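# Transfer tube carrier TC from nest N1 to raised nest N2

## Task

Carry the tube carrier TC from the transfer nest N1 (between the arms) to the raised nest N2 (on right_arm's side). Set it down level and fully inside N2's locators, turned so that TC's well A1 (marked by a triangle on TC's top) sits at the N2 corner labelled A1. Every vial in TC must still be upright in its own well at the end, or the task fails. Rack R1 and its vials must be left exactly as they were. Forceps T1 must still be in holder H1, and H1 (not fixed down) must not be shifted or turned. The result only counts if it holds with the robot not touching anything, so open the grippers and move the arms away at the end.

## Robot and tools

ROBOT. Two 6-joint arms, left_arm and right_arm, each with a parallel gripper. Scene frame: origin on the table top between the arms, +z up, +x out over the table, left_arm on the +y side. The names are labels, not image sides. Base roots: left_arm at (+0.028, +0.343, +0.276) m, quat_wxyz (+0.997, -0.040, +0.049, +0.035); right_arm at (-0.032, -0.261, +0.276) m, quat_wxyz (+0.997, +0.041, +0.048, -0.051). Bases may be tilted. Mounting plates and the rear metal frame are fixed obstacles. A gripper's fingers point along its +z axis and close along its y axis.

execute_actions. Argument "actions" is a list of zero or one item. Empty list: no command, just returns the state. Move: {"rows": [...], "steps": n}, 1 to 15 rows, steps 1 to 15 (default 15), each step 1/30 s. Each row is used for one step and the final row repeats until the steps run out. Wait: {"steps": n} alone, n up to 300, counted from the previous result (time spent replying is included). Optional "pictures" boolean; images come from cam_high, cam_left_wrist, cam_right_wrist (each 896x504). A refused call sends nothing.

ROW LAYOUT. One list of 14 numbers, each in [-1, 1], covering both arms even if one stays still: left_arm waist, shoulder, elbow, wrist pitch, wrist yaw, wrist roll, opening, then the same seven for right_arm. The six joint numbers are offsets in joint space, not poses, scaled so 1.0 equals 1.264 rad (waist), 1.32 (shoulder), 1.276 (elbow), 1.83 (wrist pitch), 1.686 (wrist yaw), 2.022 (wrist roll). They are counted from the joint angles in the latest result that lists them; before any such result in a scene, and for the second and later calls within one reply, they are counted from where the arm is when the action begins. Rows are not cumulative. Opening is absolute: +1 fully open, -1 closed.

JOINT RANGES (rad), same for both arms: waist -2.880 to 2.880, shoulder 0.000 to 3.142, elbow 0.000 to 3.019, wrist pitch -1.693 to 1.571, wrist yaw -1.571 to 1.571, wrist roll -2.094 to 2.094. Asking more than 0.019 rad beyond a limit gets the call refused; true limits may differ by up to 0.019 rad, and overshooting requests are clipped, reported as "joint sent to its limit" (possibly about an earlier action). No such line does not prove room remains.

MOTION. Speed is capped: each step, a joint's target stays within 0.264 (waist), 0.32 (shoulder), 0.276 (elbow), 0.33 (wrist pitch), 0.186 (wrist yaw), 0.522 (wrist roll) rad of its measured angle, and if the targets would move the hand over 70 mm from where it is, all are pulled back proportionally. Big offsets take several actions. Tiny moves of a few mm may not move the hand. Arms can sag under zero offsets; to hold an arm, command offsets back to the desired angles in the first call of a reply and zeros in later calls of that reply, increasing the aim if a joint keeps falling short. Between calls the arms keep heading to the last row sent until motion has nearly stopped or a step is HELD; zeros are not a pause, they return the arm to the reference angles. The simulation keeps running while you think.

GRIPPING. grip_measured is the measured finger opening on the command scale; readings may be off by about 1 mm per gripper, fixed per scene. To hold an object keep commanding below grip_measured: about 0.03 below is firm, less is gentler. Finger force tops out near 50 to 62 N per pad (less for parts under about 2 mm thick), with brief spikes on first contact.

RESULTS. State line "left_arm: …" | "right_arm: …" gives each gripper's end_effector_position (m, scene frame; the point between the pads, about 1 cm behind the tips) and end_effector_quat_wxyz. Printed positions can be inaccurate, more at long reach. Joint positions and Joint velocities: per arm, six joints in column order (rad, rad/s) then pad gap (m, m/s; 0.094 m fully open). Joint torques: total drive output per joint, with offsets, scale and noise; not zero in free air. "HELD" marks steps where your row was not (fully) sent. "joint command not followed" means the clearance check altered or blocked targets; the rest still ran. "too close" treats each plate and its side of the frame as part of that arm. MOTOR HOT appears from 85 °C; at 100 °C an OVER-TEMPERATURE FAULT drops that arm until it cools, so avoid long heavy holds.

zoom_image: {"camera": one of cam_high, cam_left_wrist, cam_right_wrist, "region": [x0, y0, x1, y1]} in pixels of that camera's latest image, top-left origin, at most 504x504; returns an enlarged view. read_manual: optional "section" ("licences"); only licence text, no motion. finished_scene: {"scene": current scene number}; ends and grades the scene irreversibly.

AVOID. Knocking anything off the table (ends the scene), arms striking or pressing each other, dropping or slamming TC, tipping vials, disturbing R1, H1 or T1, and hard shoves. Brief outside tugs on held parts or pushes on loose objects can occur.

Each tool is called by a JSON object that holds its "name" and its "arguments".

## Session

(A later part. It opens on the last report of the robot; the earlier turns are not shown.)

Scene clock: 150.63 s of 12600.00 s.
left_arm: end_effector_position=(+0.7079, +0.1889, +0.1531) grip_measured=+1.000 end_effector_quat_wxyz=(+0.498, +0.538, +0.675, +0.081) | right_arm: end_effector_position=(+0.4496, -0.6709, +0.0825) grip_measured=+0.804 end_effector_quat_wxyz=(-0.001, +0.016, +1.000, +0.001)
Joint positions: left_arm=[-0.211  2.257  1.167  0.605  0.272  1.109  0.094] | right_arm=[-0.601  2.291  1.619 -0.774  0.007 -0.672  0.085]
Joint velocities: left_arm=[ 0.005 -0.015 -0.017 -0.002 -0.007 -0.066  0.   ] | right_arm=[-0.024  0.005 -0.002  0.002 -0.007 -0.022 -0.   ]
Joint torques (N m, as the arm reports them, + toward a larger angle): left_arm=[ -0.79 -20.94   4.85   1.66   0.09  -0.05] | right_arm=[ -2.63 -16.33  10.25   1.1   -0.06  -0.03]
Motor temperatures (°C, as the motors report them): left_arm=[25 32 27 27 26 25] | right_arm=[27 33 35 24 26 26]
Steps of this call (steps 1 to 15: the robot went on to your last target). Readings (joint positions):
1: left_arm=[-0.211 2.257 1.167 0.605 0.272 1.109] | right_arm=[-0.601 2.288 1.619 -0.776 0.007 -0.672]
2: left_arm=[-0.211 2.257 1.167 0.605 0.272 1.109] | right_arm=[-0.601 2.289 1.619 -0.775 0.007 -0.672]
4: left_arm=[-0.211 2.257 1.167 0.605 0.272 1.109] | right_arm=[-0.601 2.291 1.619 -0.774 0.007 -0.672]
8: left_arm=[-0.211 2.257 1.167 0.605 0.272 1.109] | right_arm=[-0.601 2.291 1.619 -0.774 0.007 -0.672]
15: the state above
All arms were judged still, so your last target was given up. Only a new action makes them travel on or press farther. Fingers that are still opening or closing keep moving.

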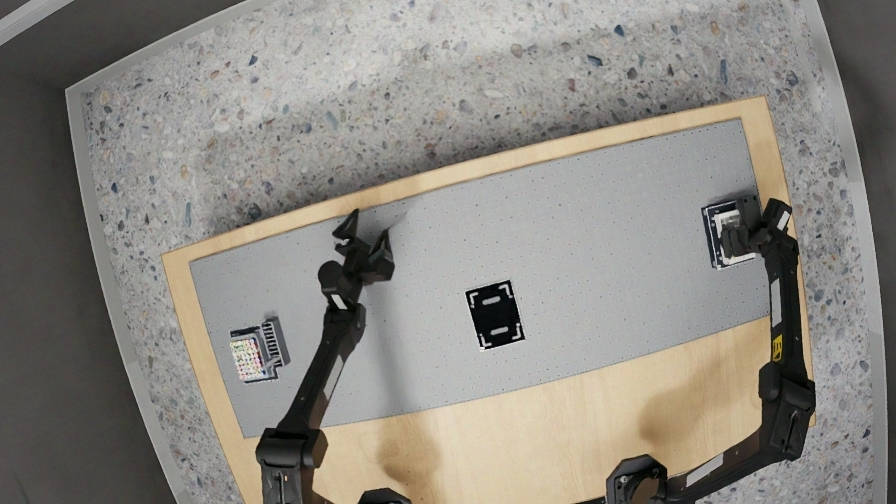

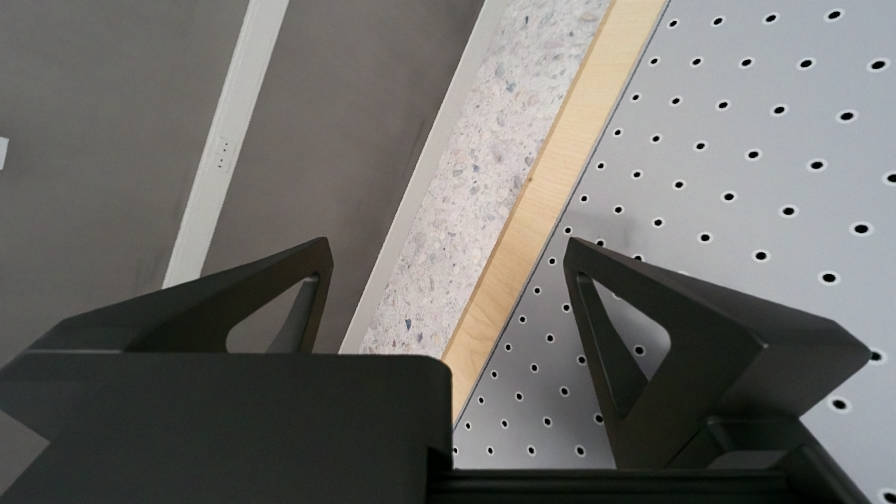

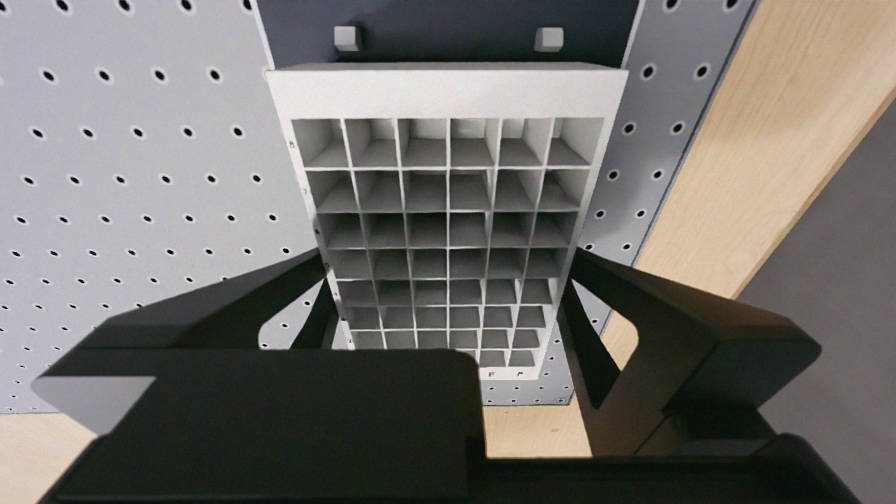

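{"name": "execute_actions", "arguments": {"actions": [{"rows":[[0,0,0,0,0,0,1,0.004,0.003,0.036,0.005,0,0,0.77],[0,0,0,0,0,0,1,0.005,0.003,0.037,0.005,0,0,0.77],[0,0,0,0,0,0,1,0.006,0.003,0.038,0.005,0,0,0.77],[0,0,0,0,0,0,1,0.007,0.003,0.039,0.005,0,0,0.77],[0,0,0,0,0,0,1,0.008,0.003,0.04,0.005,0,0,0.77],[0,0,0,0,0,0,1,0.009,0.003,0.04,0.005,0,0,0.77]],"steps":15}], "pictures": false}}

Scene clock: 157.57 s of 12600.00 s.
left_arm: end_effector_position=(+0.7079, +0.1889, +0.1531) grip_measured=+1.000 end_effector_quat_wxyz=(+0.498, +0.538, +0.675, +0.081) | right_arm: end_effector_position=(+0.4512, -0.6718, +0.0834) grip_measured=+0.804 end_effector_quat_wxyz=(+0.000, +0.016, +1.000, -0.000)
Joint positions: left_arm=[-0.211  2.257  1.167  0.605  0.272  1.109  0.094] | right_arm=[-0.6    2.291  1.622 -0.774  0.007 -0.672  0.085]
Joint velocities: left_arm=[-0.005 -0.005  0.002  0.002 -0.022  0.037  0.   ] | right_arm=[ 0.005 -0.015 -0.012 -0.002  0.022 -0.022 -0.001]
Joint torques (N m, as the arm reports them, + toward a larger angle): left_arm=[ -0.76 -20.65   4.89   1.86   0.11  -0.02] | right_arm=[ -1.63 -16.54  10.1    0.94  -0.08  -0.04]
Motor temperatures (°C, as the motors report them): left_arm=[25 32 27 27 26 25] | right_arm=[27 33 35 24 26 26]
Steps of this call (steps 1 to 90: nothing new was sent; then 3.43 s passed at rest; steps 91 to 105: all 15 steps of this action). Readings (joint positions):
91: left_arm=[-0.211 2.257 1.167 0.605 0.272 1.109] | right_arm=[-0.601 2.291 1.619 -0.774 0.007 -0.672]
92: left_arm=[-0.211 2.257 1.167 0.605 0.272 1.109] | right_arm=[-0.601 2.291 1.619 -0.774 0.007 -0.672]
94: left_arm=[-0.211 2.257 1.167 0.605 0.272 1.109] | right_arm=[-0.601 2.291 1.619 -0.774 0.007 -0.672]
98: left_arm=[-0.211 2.257 1.167 0.605 0.272 1.109] | right_arm=[-0.600 2.291 1.621 -0.774 0.007 -0.672]
105: the state above

{"name": "execute_actions", "arguments": {"actions": [{"rows":[[0,0,0,0,0,0,1,0.008,0.003,0.03,0.005,0,0,0.77],[0,0,0,0,0,0,1,0.009,0.003,0.03,0.005,0,0,0.77],[0,0,0,0,0,0,1,0.0105,0.003,0.03,0.005,0,0,0.77]],"steps":15}]}}

{"name": "zoom_image", "arguments": {"camera": "cam_right_wrist", "region": [250, 0, 650, 130]}}

Scene clock: 160.23 s of 12600.00 s.
left_arm: end_effector_position=(+0.7079, +0.1889, +0.1531) grip_measured=+1.000 end_effector_quat_wxyz=(+0.498, +0.538, +0.675, +0.081) | right_arm: end_effector_position=(+0.4523, -0.6705, +0.0834) grip_measured=+0.804 end_effector_quat_wxyz=(+0.001, +0.015, +1.000, -0.000)
Joint positions: left_arm=[-0.211  2.257  1.167  0.605  0.272  1.109  0.094] | right_arm=[-0.598  2.291  1.622 -0.774  0.007 -0.672  0.085]
Joint velocities: left_arm=[-0.005 -0.015 -0.007 -0.002  0.066 -0.037  0.   ] | right_arm=[-0.015 -0.015  0.012  0.012  0.022  0.007  0.   ]
Joint torques (N m, as the arm reports them, + toward a larger angle): left_arm=[ -0.41 -20.61   4.9    1.89   0.09   0.  ] | right_arm=[ -1.43 -16.31   9.35   0.91  -0.05  -0.06]
Motor temperatures (°C, as the motors report them): left_arm=[25 32 27 27 26 25] | right_arm=[27 33 35 24 26 26]
Steps of this call (steps 1 to 15: the robot went on to your last target; steps 16 to 65: nothing new was sent; steps 66 to 80: all 15 steps of this action). Readings (joint positions):
66: left_arm=[-0.211 2.257 1.167 0.605 0.272 1.109] | right_arm=[-0.600 2.291 1.622 -0.774 0.007 -0.672]
67: left_arm=[-0.211 2.257 1.167 0.605 0.272 1.109] | right_arm=[-0.600 2.291 1.622 -0.774 0.007 -0.672]
69: left_arm=[-0.211 2.257 1.167 0.605 0.272 1.109] | right_arm=[-0.600 2.291 1.622 -0.774 0.007 -0.672]
73: left_arm=[-0.211 2.257 1.167 0.605 0.272 1.109] | right_arm=[-0.598 2.291 1.622 -0.774 0.007 -0.672]
80: the state above

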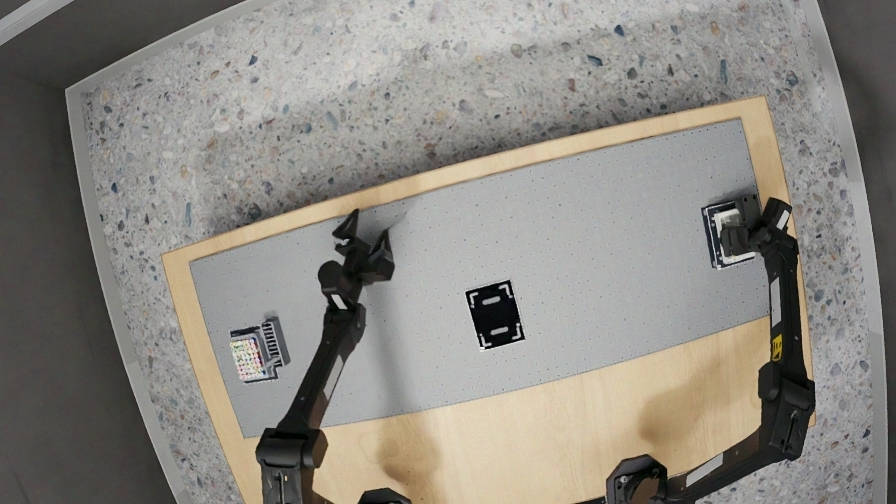

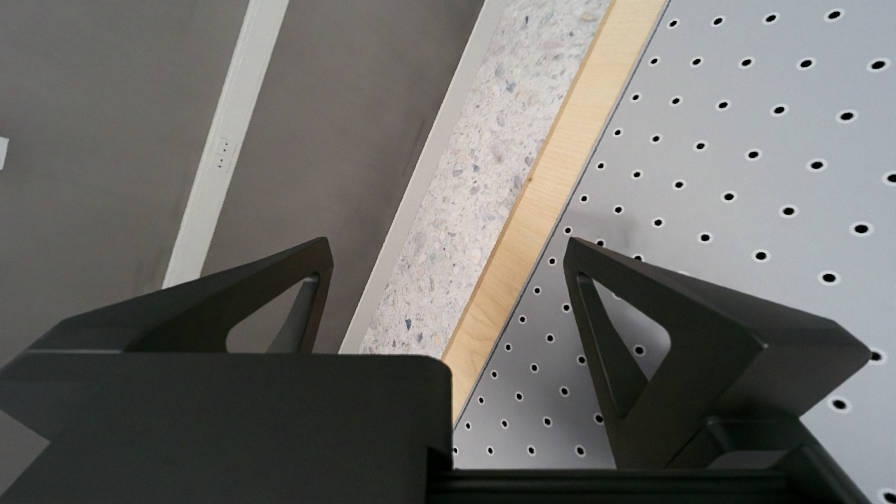

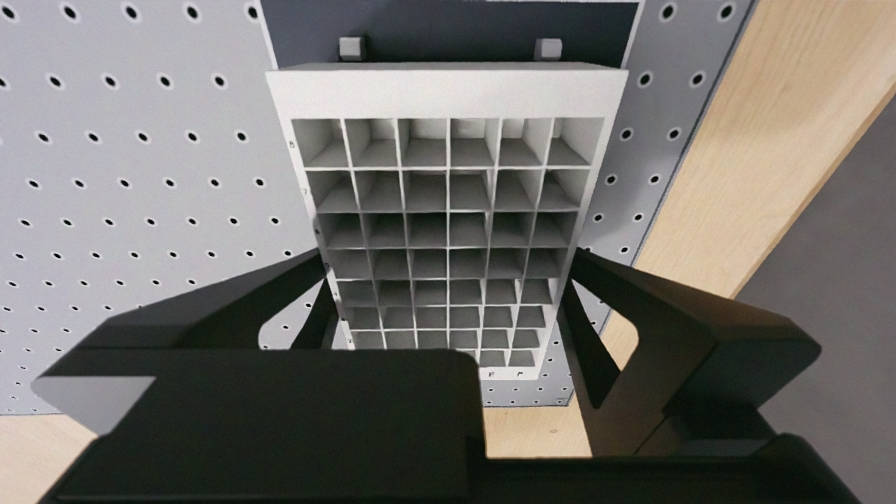

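Region (250, 0, 650, 130) of cam_right_wrist's 896x504 image, scaled by 1.260, with more detail than that image has; it fills the top 164 rows of this view, and the rest is white.

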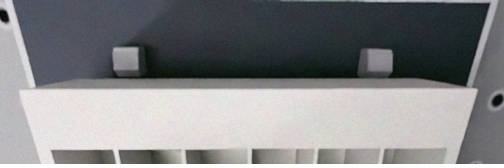

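{"name": "execute_actions", "arguments": {"actions": [{"rows":[[0,0,0,0,0,0,1,0.003,0.003,0.03,0.005,0,0,0.77],[0,0,0,0,0,0,1,-0.002,0.003,0.03,0.005,0,0,0.77],[0,0,0,0,0,0,1,-0.005,0.003,0.03,0.005,0,0,0.77],[0,0,0,0,0,0,1,-0.007,0.003,0.03,0.005,0,0,0.77],[0,0,0,0,0,0,1,-0.0085,0.003,0.03,0.005,0,0,0.77]],"steps":15}], "pictures": false}}

Scene clock: 163.47 s of 12600.00 s.
left_arm: end_effector_position=(+0.7079, +0.1889, +0.1531) grip_measured=+1.000 end_effector_quat_wxyz=(+0.498, +0.538, +0.675, +0.081) | right_arm: end_effector_position=(+0.4523, -0.6705, +0.0834) grip_measured=+0.804 end_effector_quat_wxyz=(+0.001, +0.015, +1.000, -0.000)
Joint positions: left_arm=[-0.211  2.257  1.167  0.605  0.272  1.109  0.094] | right_arm=[-0.598  2.291  1.622 -0.774  0.007 -0.672  0.085]
Joint velocities: left_arm=[-0.005 -0.005 -0.007 -0.012  0.007 -0.037  0.   ] | right_arm=[ 0.005 -0.005 -0.012  0.007 -0.037 -0.066 -0.001]
Joint torques (N m, as the arm reports them, + toward a larger angle): left_arm=[ -0.1  -20.78   4.8    1.9    0.12  -0.02] | right_arm=[ -2.82 -16.44   9.36   0.91  -0.08  -0.04]
Motor temperatures (°C, as the motors report them): left_arm=[25 32 27 27 26 25] | right_arm=[27 33 35 24 26 26]
Steps of this call (steps 1 to 15: the robot went on to your last target; steps 16 to 82: nothing new was sent; steps 83 to 97: all 15 steps of this action). Readings (joint positions):
83: left_arm=[-0.211 2.257 1.167 0.605 0.272 1.109] | right_arm=[-0.598 2.291 1.622 -0.774 0.007 -0.672]
84: left_arm=[-0.211 2.257 1.167 0.605 0.272 1.109] | right_arm=[-0.598 2.291 1.622 -0.774 0.007 -0.672]
86: left_arm=[-0.211 2.257 1.167 0.605 0.272 1.109] | right_arm=[-0.598 2.291 1.622 -0.774 0.007 -0.672]
90: left_arm=[-0.211 2.257 1.167 0.605 0.272 1.109] | right_arm=[-0.598 2.291 1.622 -0.774 0.007 -0.672]
97: the state above

{"name": "execute_actions", "arguments": {"actions": [{"rows":[[0,0,0,0,0,0,1,-0.009,0.003,0.03,0.005,0,0,0.77],[0,0,0,0,0,0,1,-0.0105,0.003,0.03,0.005,0,0,0.77]],"steps":15}], "pictures": false}}

Scene clock: 170.20 s of 12600.00 s.
left_arm: end_effector_position=(+0.7079, +0.1889, +0.1531) grip_measured=+1.000 end_effector_quat_wxyz=(+0.498, +0.538, +0.675, +0.081) | right_arm: end_effector_position=(+0.4508, -0.6722, +0.0834) grip_measured=+0.804 end_effector_quat_wxyz=(+0.000, +0.016, +1.000, -0.000)
Joint positions: left_arm=[-0.211  2.257  1.167  0.605  0.272  1.109  0.094] | right_arm=[-0.601  2.291  1.622 -0.774  0.007 -0.672  0.085]
Joint velocities: left_arm=[ 0.005 -0.015 -0.007  0.007  0.022  0.037  0.   ] | right_arm=[-0.015 -0.005  0.002 -0.017 -0.051 -0.125 -0.001]
Joint torques (N m, as the arm reports them, + toward a larger angle): left_arm=[ -0.71 -20.31   5.05   1.8    0.08  -0.04] | right_arm=[ -3.   -16.72   9.35   0.91  -0.07  -0.04]
Motor temperatures (°C, as the motors report them): left_arm=[25 32 27 27 26 25] | right_arm=[27 33 35 24 26 26]
Steps of this call (steps 1 to 15: the robot went on to your last target; steps 16 to 90: nothing new was sent; then 3.23 s passed at rest; steps 91 to 105: all 15 steps of this action). Readings (joint positions):
91: left_arm=[-0.211 2.257 1.167 0.605 0.272 1.109] | right_arm=[-0.598 2.291 1.622 -0.774 0.007 -0.672]
92: left_arm=[-0.211 2.257 1.167 0.605 0.272 1.109] | right_arm=[-0.598 2.291 1.622 -0.774 0.007 -0.672]
94: left_arm=[-0.211 2.257 1.167 0.605 0.272 1.109] | right_arm=[-0.598 2.291 1.622 -0.774 0.007 -0.672]
98: left_arm=[-0.211 2.257 1.167 0.605 0.272 1.109] | right_arm=[-0.600 2.291 1.622 -0.774 0.007 -0.672]
105: the state above

{"name": "execute_actions", "arguments": {"actions": [{"rows":[[0,0,0,0,0,0,1,0.0105,0.003,0.03,0.005,0,0,0.77],[0,0,0,0,0,0,1,0.0105,0.003,0.03,0.005,0,0,0.77],[0,0,0,0,0,0,1,0.0105,0.003,0.03,0.005,0,0,0.77],[0,0,0,0,0,0,1,0.0105,0.003,0.03,0.005,0,0,0.77],[0,0,0,0,0,0,1,0.0105,0.003,0.03,0.005,0,0,0.77],[0,0,0,0,0,0,1,0.0105,0.003,0.03,0.005,0,0,0.77],[0,0,0,0,0,0,1,0.004,0.003,0.03,0.005,0,0,0.77]],"steps":15}], "pictures": false}}

Scene clock: 174.27 s of 12600.00 s.
left_arm: end_effector_position=(+0.7079, +0.1889, +0.1531) grip_measured=+1.000 end_effector_quat_wxyz=(+0.498, +0.538, +0.675, +0.081) | right_arm: end_effector_position=(+0.4515, -0.6714, +0.0834) grip_measured=+0.804 end_effector_quat_wxyz=(+0.000, +0.016, +1.000, -0.000)
Joint positions: left_arm=[-0.211  2.257  1.167  0.605  0.272  1.109  0.094] | right_arm=[-0.6    2.291  1.622 -0.774  0.007 -0.672  0.085]
Joint velocities: left_arm=[ 0.005 -0.005  0.007 -0.002 -0.022  0.007  0.   ] | right_arm=[-0.015 -0.015  0.002 -0.017 -0.007  0.007  0.   ]
Joint torques (N m, as the arm reports them, + toward a larger angle): left_arm=[ -0.29 -20.49   5.05   1.84   0.09  -0.01] | right_arm=[ -2.21 -16.5    9.36   0.88  -0.07  -0.03]
Motor temperatures (°C, as the motors report them): left_arm=[25 32 27 27 26 25] | right_arm=[27 33 35 24 26 26]
Steps of this call (steps 1 to 15: the robot went on to your last target; steps 16 to 90: nothing new was sent; then 0.57 s passed at rest; steps 91 to 105: all 15 steps of this action). Readings (joint positions):
91: left_arm=[-0.211 2.257 1.167 0.605 0.272 1.109] | right_arm=[-0.601 2.291 1.622 -0.774 0.007 -0.672]
92: left_arm=[-0.211 2.257 1.167 0.605 0.272 1.109] | right_arm=[-0.601 2.291 1.622 -0.774 0.007 -0.672]
94: left_arm=[-0.211 2.257 1.167 0.605 0.272 1.109] | right_arm=[-0.600 2.291 1.622 -0.774 0.007 -0.672]
98: left_arm=[-0.211 2.257 1.167 0.605 0.272 1.109] | right_arm=[-0.600 2.291 1.622 -0.774 0.007 -0.672]
105: the state above

{"name": "execute_actions", "arguments": {"actions": [{"rows":[[0,0,0,0,0,0,1,0,0.005,0.036,0.007,0,0,0.77],[0,0,0,0,0,0,1,0,0.007,0.037,0.008,0,0,0.77],[0,0,0,0,0,0,1,0,0.008,0.037,0.009,0,0,0.77],[0,0,0,0,0,0,1,0,0.009,0.038,0.009,0,0,0.77],[0,0,0,0,0,0,1,0,0.01,0.038,0.01,0,0,0.77],[0,0,0,0,0,0,1,0,0.011,0.038,0.011,0,0,0.77],[0,0,0,0,0,0,1,0,0.012,0.038,0.011,0,0,0.77],[0,0,0,0,0,0,1,0,0.013,0.039,0.012,0,0,0.77],[0,0,0,0,0,0,1,0,0.014,0.039,0.012,0,0,0.77],[0,0,0,0,0,0,1,0,0.015,0.039,0.013,0,0,0.77],[0,0,0,0,0,0,1,0,0.016,0.04,0.014,0,0,0.77],[0,0,0,0,0,0,1,0,0.017,0.04,0.014,0,0,0.77],[0,0,0,0,0,0,1,0,0.018,0.04,0.015,0,0,0.77],[0,0,0,0,0,0,1,0,0.019,0.04,0.015,0,0,0.77],[0,0,0,0,0,0,1,0,0.02,0.04,0.016,0,0,0.77]],"steps":15}], "pictures": false}}

{"name": "execute_actions", "arguments": {"actions": [{"steps":12}]}}

Scene clock: 181.40 s of 12600.00 s.
left_arm: end_effector_position=(+0.7079, +0.1889, +0.1531) grip_measured=+1.000 end_effector_quat_wxyz=(+0.498, +0.538, +0.675, +0.081) | right_arm: end_effector_position=(+0.4519, -0.6716, +0.0777) grip_measured=+0.804 end_effector_quat_wxyz=(+0.001, +0.016, +1.000, -0.001)
Joint positions: left_arm=[-0.211  2.257  1.167  0.605  0.272  1.109  0.094] | right_arm=[-0.6    2.302  1.625 -0.764  0.006 -0.672  0.085]
Joint velocities: left_arm=[-0.005 -0.005 -0.012 -0.002  0.007  0.037  0.   ] | right_arm=[-0.005  0.034  0.017  0.002 -0.066 -0.007  0.001]
Joint torques (N m, as the arm reports them, + toward a larger angle): left_arm=[ -0.37 -20.94   4.91   1.86   0.09  -0.07] | right_arm=[ -2.13 -15.55  10.09   1.22  -0.03  -0.03]
Motor temperatures (°C, as the motors report them): left_arm=[25 32 27 27 26 25] | right_arm=[27 33 35 24 26 26]
Steps of this call (steps 1 to 15: the robot went on to your last target; steps 16 to 90: nothing new was sent; then 3.63 s passed at rest; steps 91 to 105: all 15 steps of this action). Readings (joint positions):
91: left_arm=[-0.211 2.257 1.167 0.605 0.272 1.109] | right_arm=[-0.600 2.291 1.622 -0.774 0.007 -0.672]
92: left_arm=[-0.211 2.257 1.167 0.605 0.272 1.109] | right_arm=[-0.600 2.291 1.622 -0.774 0.007 -0.672]
94: left_arm=[-0.211 2.257 1.167 0.605 0.272 1.109] | right_arm=[-0.600 2.292 1.622 -0.773 0.007 -0.672]
98: left_arm=[-0.211 2.257 1.167 0.605 0.272 1.109] | right_arm=[-0.600 2.294 1.622 -0.769 0.007 -0.672]
105: the state above

Scene clock: 181.80 s of 12600.00 s.
left_arm: end_effector_position=(+0.7079, +0.1889, +0.1531) grip_measured=+1.000 end_effector_quat_wxyz=(+0.498, +0.538, +0.675, +0.081) | right_arm: end_effector_position=(+0.4519, -0.6716, +0.0764) grip_measured=+0.804 end_effector_quat_wxyz=(+0.001, +0.016, +1.000, -0.001)
Joint positions: left_arm=[-0.211  2.257  1.167  0.605  0.272  1.109  0.094] | right_arm=[-0.6    2.305  1.625 -0.762  0.006 -0.671  0.085]
Joint velocities: left_arm=[ 0.005 -0.005 -0.022  0.002 -0.007  0.037  0.   ] | right_arm=[-0.015 -0.005 -0.002 -0.002 -0.022  0.037 -0.   ]
Joint torques (N m, as the arm reports them, + toward a larger angle): left_arm=[ -0.55 -20.22   4.97   1.73   0.12  -0.03] | right_arm=[ -2.26 -15.68  10.05   1.16  -0.02  -0.06]
Motor temperatures (°C, as the motors report them): left_arm=[25 32 27 27 26 25] | right_arm=[27 33 35 24 26 26]
Steps of this call (steps 1 to 12: the robot went on to your last target). Readings (joint positions):
1: left_arm=[-0.211 2.257 1.167 0.605 0.272 1.109] | right_arm=[-0.600 2.303 1.625 -0.763 0.006 -0.672]
2: left_arm=[-0.211 2.257 1.167 0.605 0.272 1.109] | right_arm=[-0.600 2.304 1.625 -0.763 0.006 -0.672]
4: left_arm=[-0.211 2.257 1.167 0.605 0.272 1.109] | right_arm=[-0.600 2.305 1.625 -0.762 0.006 -0.671]
8: left_arm=[-0.211 2.257 1.167 0.605 0.272 1.109] | right_arm=[-0.600 2.305 1.625 -0.762 0.006 -0.671]
12: the state above

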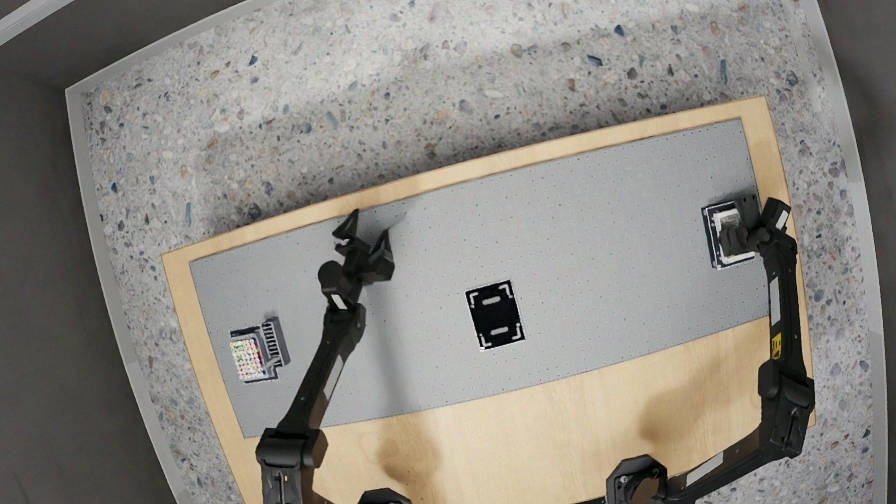

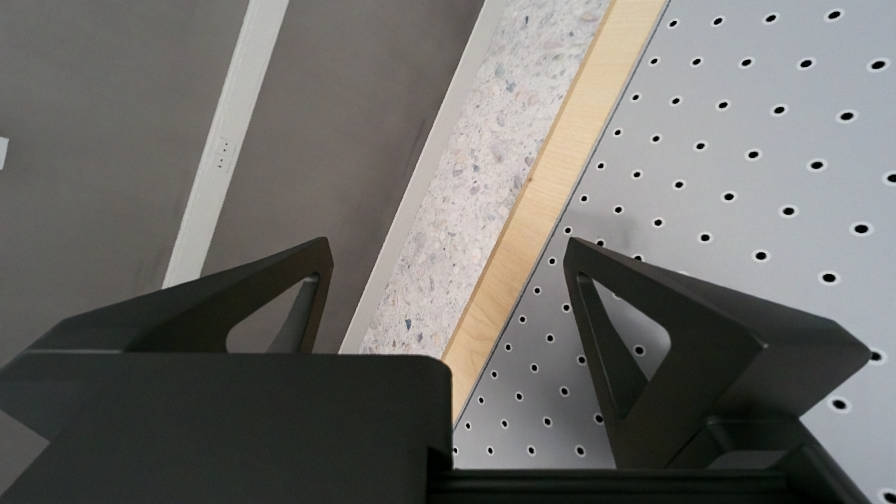

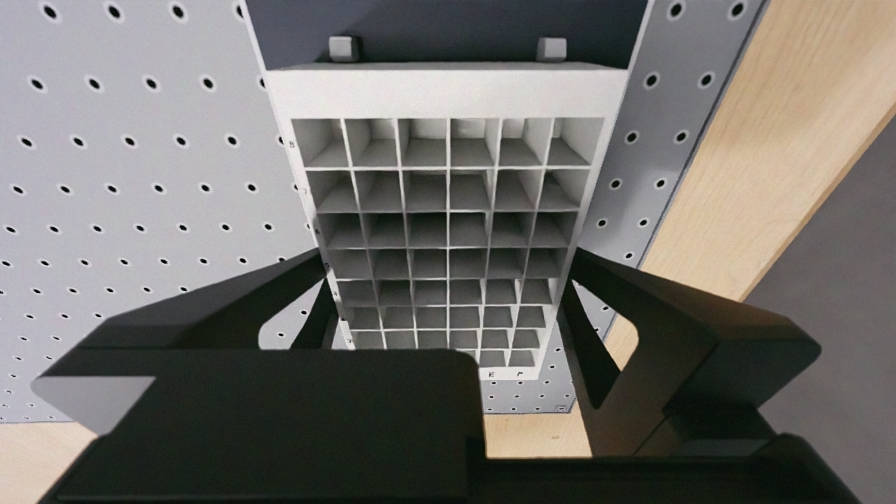

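{"name": "execute_actions", "arguments": {"actions": [{"rows":[[0,0,0,0,0,0,1,0,0.009,0.034,0.007,0,0,0.77],[0,0,0,0,0,0,1,0,0.01,0.034,0.007,0,0,0.77],[0,0,0,0,0,0,1,0,0.011,0.034,0.007,0,0,0.77],[0,0,0,0,0,0,1,0,0.012,0.034,0.008,0,0,0.77],[0,0,0,0,0,0,1,0,0.013,0.034,0.008,0,0,0.77],[0,0,0,0,0,0,1,0,0.014,0.034,0.008,0,0,0.77],[0,0,0,0,0,0,1,0,0.015,0.034,0.009,0,0,0.77],[0,0,0,0,0,0,1,0,0.016,0.034,0.009,0,0,0.77],[0,0,0,0,0,0,1,0,0.017,0.034,0.01,0,0,0.77],[0,0,0,0,0,0,1,0,0.018,0.034,0.01,0,0,0.77]],"steps":15}]}}

Scene clock: 185.83 s of 12600.00 s.
left_arm: end_effector_position=(+0.7079, +0.1889, +0.1531) grip_measured=+1.000 end_effector_quat_wxyz=(+0.498, +0.538, +0.675, +0.081) | right_arm: end_effector_position=(+0.4516, -0.6711, +0.0743) grip_measured=+0.804 end_effector_quat_wxyz=(+0.001, +0.016, +1.000, -0.000)
Joint positions: left_arm=[-0.211  2.257  1.167  0.605  0.272  1.109  0.094] | right_arm=[-0.6    2.308  1.625 -0.759  0.005 -0.671  0.085]
Joint velocities: left_arm=[-0.005 -0.015 -0.012 -0.022  0.007 -0.051  0.   ] | right_arm=[-0.005 -0.005 -0.012 -0.012  0.037 -0.037 -0.   ]
Joint torques (N m, as the arm reports them, + toward a larger angle): left_arm=[ -0.39 -20.51   4.96   1.86   0.09   0.  ] | right_arm=[ -1.98 -15.3    9.66   1.23  -0.03  -0.05]
Motor temperatures (°C, as the motors report them): left_arm=[25 33 27 27 26 25] | right_arm=[27 33 36 24 26 26]
Steps of this call (steps 1 to 15: the robot went on to your last target; steps 16 to 90: nothing new was sent; then 0.53 s passed at rest; steps 91 to 105: all 15 steps of this action). Readings (joint positions):
91: left_arm=[-0.211 2.257 1.167 0.605 0.272 1.109] | right_arm=[-0.600 2.305 1.625 -0.762 0.006 -0.671]
92: left_arm=[-0.211 2.257 1.167 0.605 0.272 1.109] | right_arm=[-0.600 2.305 1.625 -0.762 0.006 -0.671]
94: left_arm=[-0.211 2.257 1.167 0.605 0.272 1.109] | right_arm=[-0.600 2.305 1.625 -0.762 0.006 -0.671]
98: left_arm=[-0.211 2.257 1.167 0.605 0.272 1.109] | right_arm=[-0.600 2.306 1.625 -0.761 0.006 -0.671]
105: the state above

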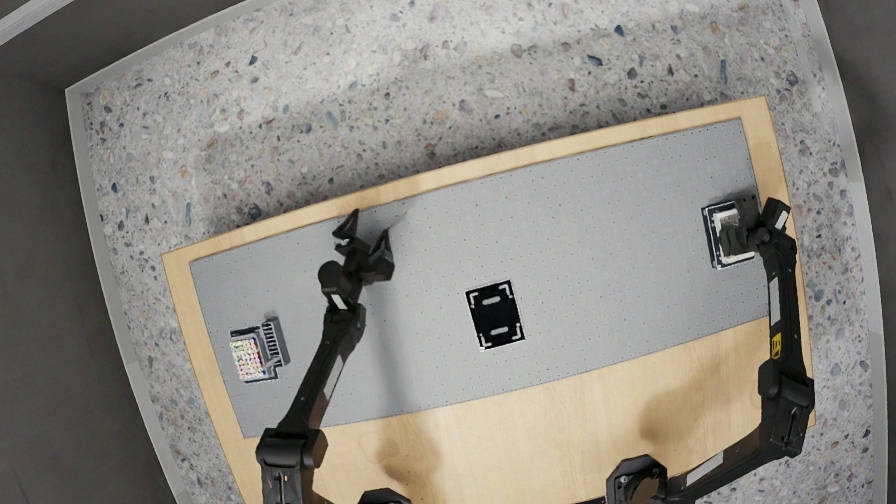

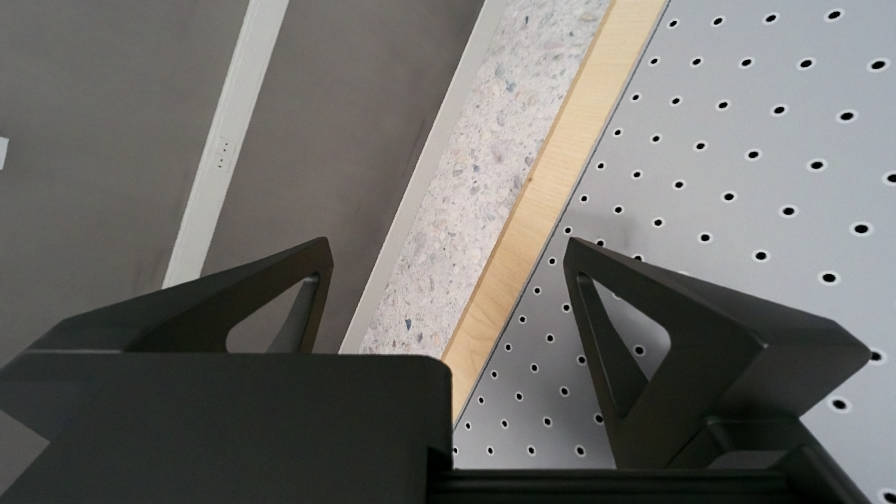

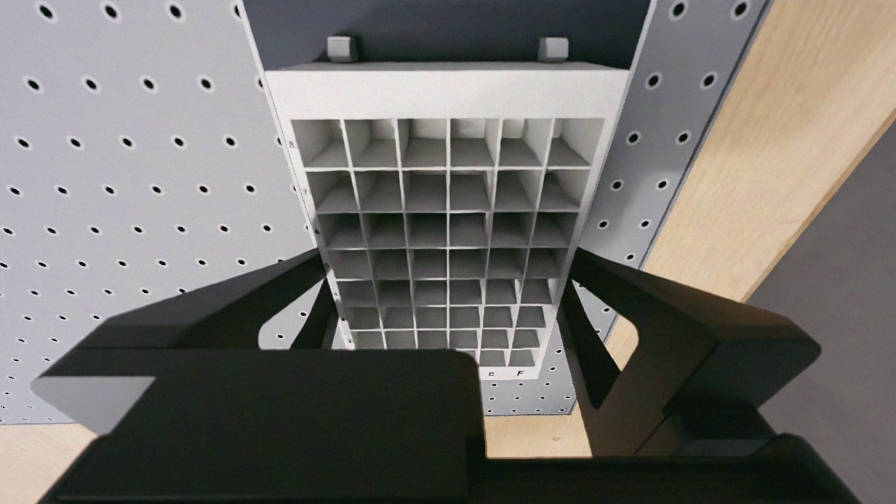

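{"name": "execute_actions", "arguments": {"actions": [{"rows":[[0,0,0,0,0,0,1,0,0.016,0.034,0.008,0,0,0.77],[0,0,0,0,0,0,1,0,0.017,0.034,0.008,0,0,0.77],[0,0,0,0,0,0,1,0,0.018,0.034,0.009,0,0,0.77],[0,0,0,0,0,0,1,0,0.019,0.034,0.009,0,0,0.77],[0,0,0,0,0,0,1,0,0.02,0.034,0.009,0,0,0.77],[0,0,0,0,0,0,1,0,0.021,0.034,0.01,0,0,0.77],[0,0,0,0,0,0,1,0,0.022,0.034,0.01,0,0,0.77],[0,0,0,0,0,0,1,0,0.023,0.034,0.01,0,0,0.77],[0,0,0,0,0,0,1,0,0.024,0.034,0.01,0,0,0.77],[0,0,0,0,0,0,1,0,0.025,0.034,0.01,0,0,0.77]],"steps":15}]}}

{"name": "zoom_image", "arguments": {"camera": "cam_high", "region": [690, 190, 780, 280]}}

{"name": "zoom_image", "arguments": {"camera": "cam_right_wrist", "region": [250, 0, 650, 130]}}

Scene clock: 191.67 s of 12600.00 s.
left_arm: end_effector_position=(+0.7079, +0.1889, +0.1531) grip_measured=+1.000 end_effector_quat_wxyz=(+0.498, +0.538, +0.675, +0.081) | right_arm: end_effector_position=(+0.4518, -0.6712, +0.0741) grip_measured=+0.804 end_effector_quat_wxyz=(+0.001, +0.016, +1.000, +0.000)
Joint positions: left_arm=[-0.211  2.257  1.167  0.605  0.272  1.109  0.094] | right_arm=[-0.6    2.309  1.626 -0.759  0.005 -0.671  0.085]
Joint velocities: left_arm=[ 0.005 -0.005 -0.007  0.012 -0.066 -0.007  0.   ] | right_arm=[-0.015 -0.005 -0.002 -0.002  0.037 -0.066 -0.   ]
Joint torques (N m, as the arm reports them, + toward a larger angle): left_arm=[ -0.55 -20.28   4.82   1.78   0.12  -0.01] | right_arm=[ -2.45 -14.69   9.68   1.27  -0.06  -0.04]
Motor temperatures (°C, as the motors report them): left_arm=[25 33 28 27 26 25] | right_arm=[27 33 36 24 26 26]
Steps of this call (steps 1 to 15: the robot went on to your last target; steps 16 to 90: nothing new was sent; then 2.33 s passed at rest; steps 91 to 105: all 15 steps of this action). Readings (joint positions):
91: left_arm=[-0.211 2.257 1.167 0.605 0.272 1.109] | right_arm=[-0.600 2.308 1.625 -0.759 0.005 -0.671]
92: left_arm=[-0.211 2.257 1.167 0.605 0.272 1.109] | right_arm=[-0.600 2.308 1.625 -0.759 0.005 -0.671]
94: left_arm=[-0.211 2.257 1.167 0.605 0.272 1.109] | right_arm=[-0.600 2.308 1.625 -0.759 0.005 -0.671]
98: left_arm=[-0.211 2.257 1.167 0.605 0.272 1.109] | right_arm=[-0.600 2.309 1.625 -0.759 0.005 -0.671]
105: the state above

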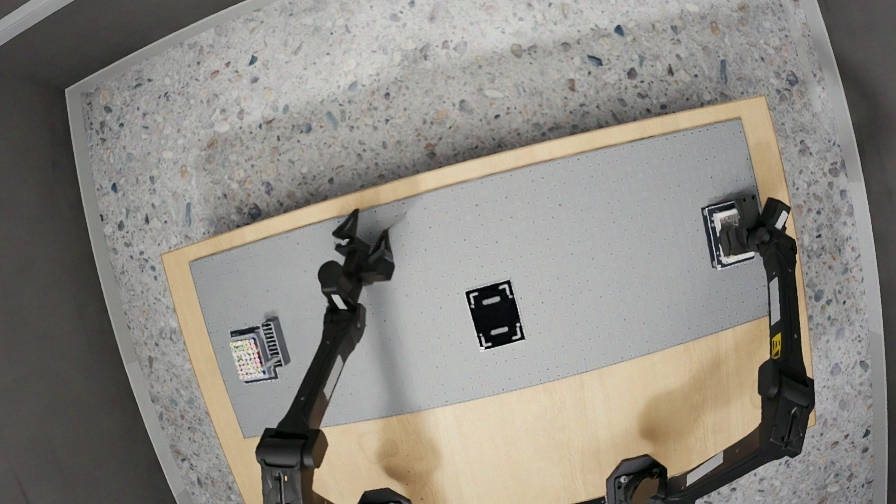

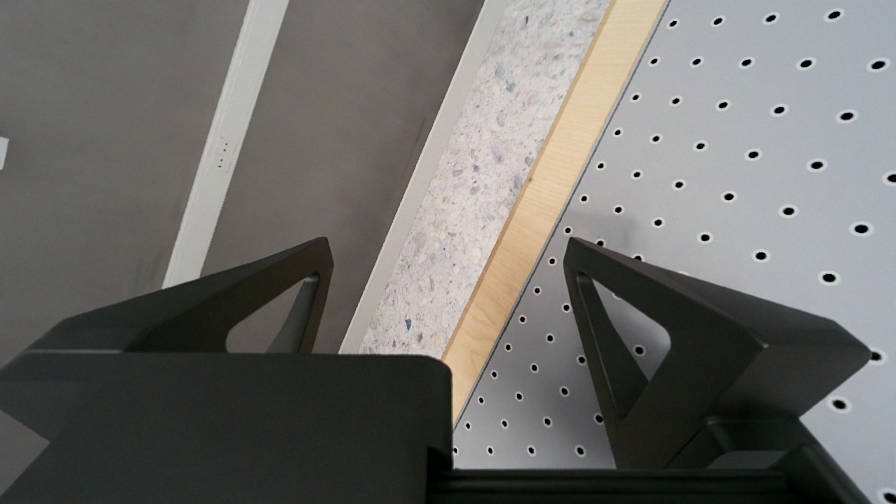

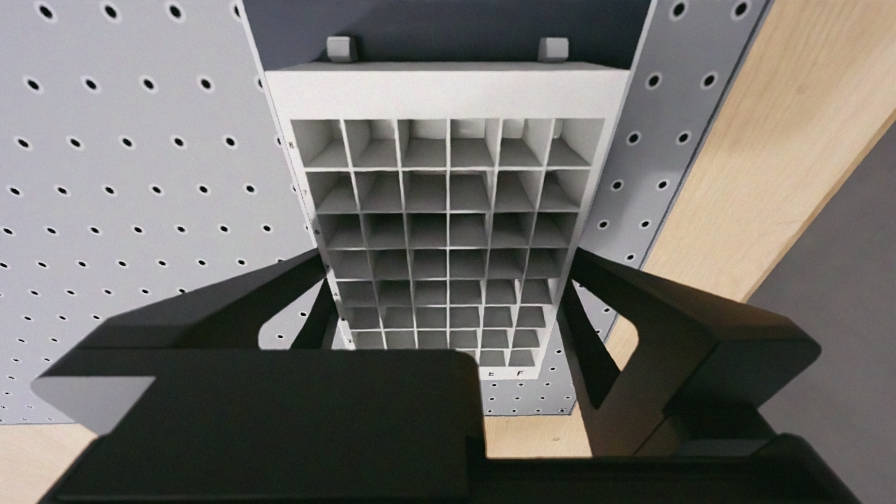

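Region (690, 190, 780, 280) of cam_high's 896x504 image, scaled by 5.600, with more detail than that image has.

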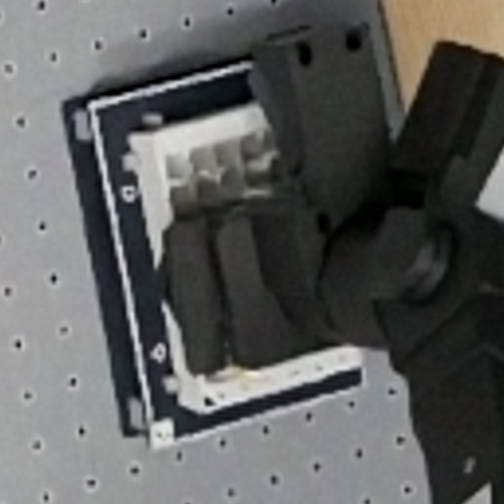

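Region (250, 0, 650, 130) of cam_right_wrist's 896x504 image, scaled by 1.260, with more detail than that image has; it fills the top 164 rows of this view, and the rest is white.

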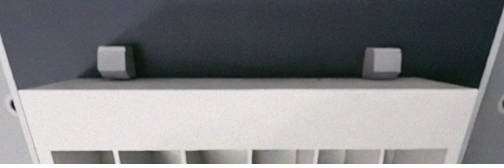

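{"name": "execute_actions", "arguments": {"actions": [{"rows":[[0,0,0,0,0,0,1,0,0.012,0.03,0.005,0,0,0.78],[0,0,0,0,0,0,1,0,0.006,0.03,0.005,0,0,0.785],[0,0,0,0,0,0,1,0,0.002,0.03,0.005,0,0,0.79],[0,0,0,0,0,0,1,0,0,0.03,0.005,0,0,0.795],[0,0,0,0,0,0,1,0,0,0.03,0.005,0,0,0.8],[0,0,0,0,0,0,1,0,0,0.03,0.005,0,0,0.805],[0,0,0,0,0,0,1,0,0,0.03,0.005,0,0,0.81],[0,0,0,0,0,0,1,0,0,0.03,0.005,0,0,0.82],[0,0,0,0,0,0,1,0,0,0.03,0.005,0,0,0.83],[0,0,0,0,0,0,1,0,0,0.03,0.005,0,0,0.85],[0,0,0,0,0,0,1,0,0,0.03,0.005,0,0,0.9],[0,0,0,0,0,0,1,0,0,0.03,0.005,0,0,1]],"steps":15}]}}

{"name": "zoom_image", "arguments": {"camera": "cam_right_wrist", "region": [220, 0, 680, 400]}}

Scene clock: 196.83 s of 12600.00 s.
left_arm: end_effector_position=(+0.7079, +0.1889, +0.1531) grip_measured=+1.000 end_effector_quat_wxyz=(+0.498, +0.538, +0.675, +0.081) | right_arm: end_effector_position=(+0.4518, -0.6712, +0.0741) grip_measured=+1.000 end_effector_quat_wxyz=(+0.001, +0.016, +1.000, +0.000)
Joint positions: left_arm=[-0.211  2.257  1.167  0.605  0.272  1.109  0.094] | right_arm=[-0.6    2.309  1.626 -0.759  0.005 -0.671  0.094]
Joint velocities: left_arm=[-0.024 -0.005  0.007 -0.002 -0.037  0.007  0.   ] | right_arm=[-0.015 -0.015 -0.002  0.002  0.007 -0.066  0.   ]
Joint torques (N m, as the arm reports them, + toward a larger angle): left_arm=[ -0.49 -20.44   5.     1.74   0.09   0.  ] | right_arm=[ -2.23 -16.8    9.24   0.91  -0.06  -0.06]
Motor temperatures (°C, as the motors report them): left_arm=[25 33 28 27 26 25] | right_arm=[27 33 36 24 26 26]
Steps of this call (steps 1 to 15: the robot went on to your last target; steps 16 to 90: nothing new was sent; then 1.67 s passed at rest; steps 91 to 105: all 15 steps of this action). Readings (joint positions):
91: left_arm=[-0.211 2.257 1.167 0.605 0.272 1.109] | right_arm=[-0.600 2.309 1.626 -0.759 0.005 -0.671]
92: left_arm=[-0.211 2.257 1.167 0.605 0.272 1.109] | right_arm=[-0.600 2.309 1.626 -0.759 0.005 -0.671]
94: left_arm=[-0.211 2.257 1.167 0.605 0.272 1.109] | right_arm=[-0.600 2.309 1.626 -0.759 0.005 -0.671]
98: left_arm=[-0.211 2.257 1.167 0.605 0.272 1.109] | right_arm=[-0.600 2.309 1.626 -0.759 0.005 -0.671]
105: the state above

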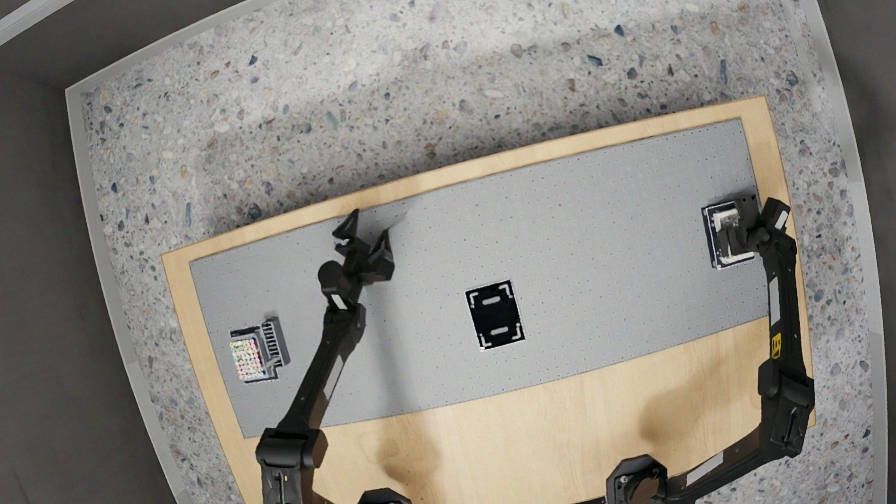

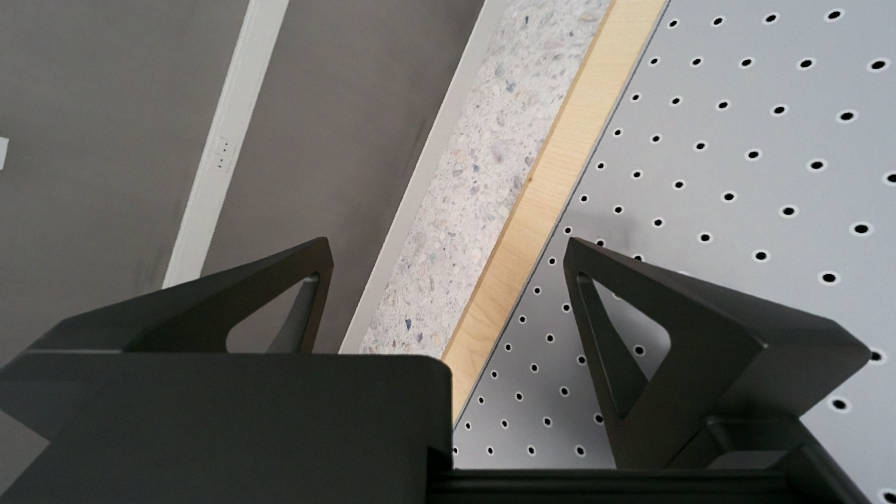

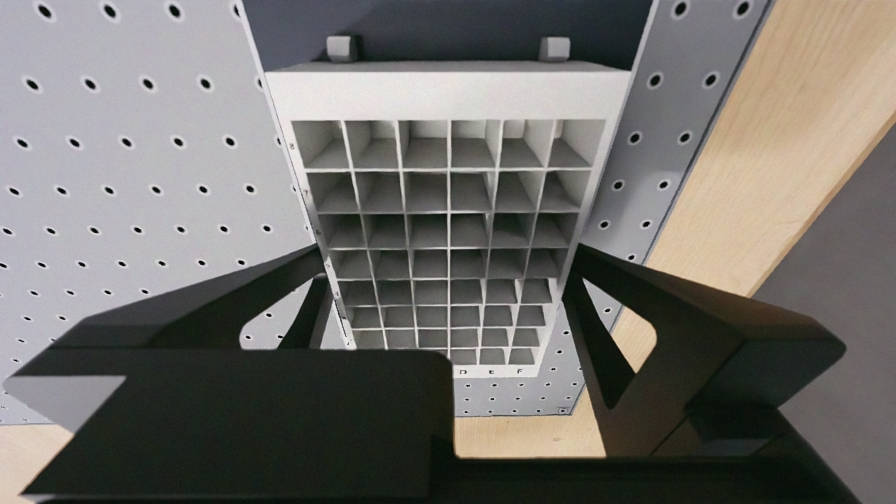

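Region (220, 0, 680, 400) of cam_right_wrist's 896x504 image, scaled by 1.096, with more detail than that image has; it fills the top 438 rows of this view, and the rest is white.

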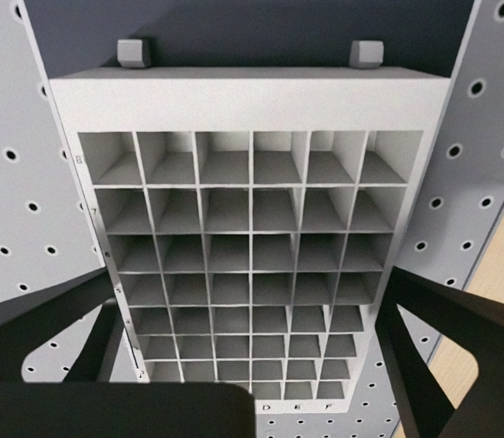

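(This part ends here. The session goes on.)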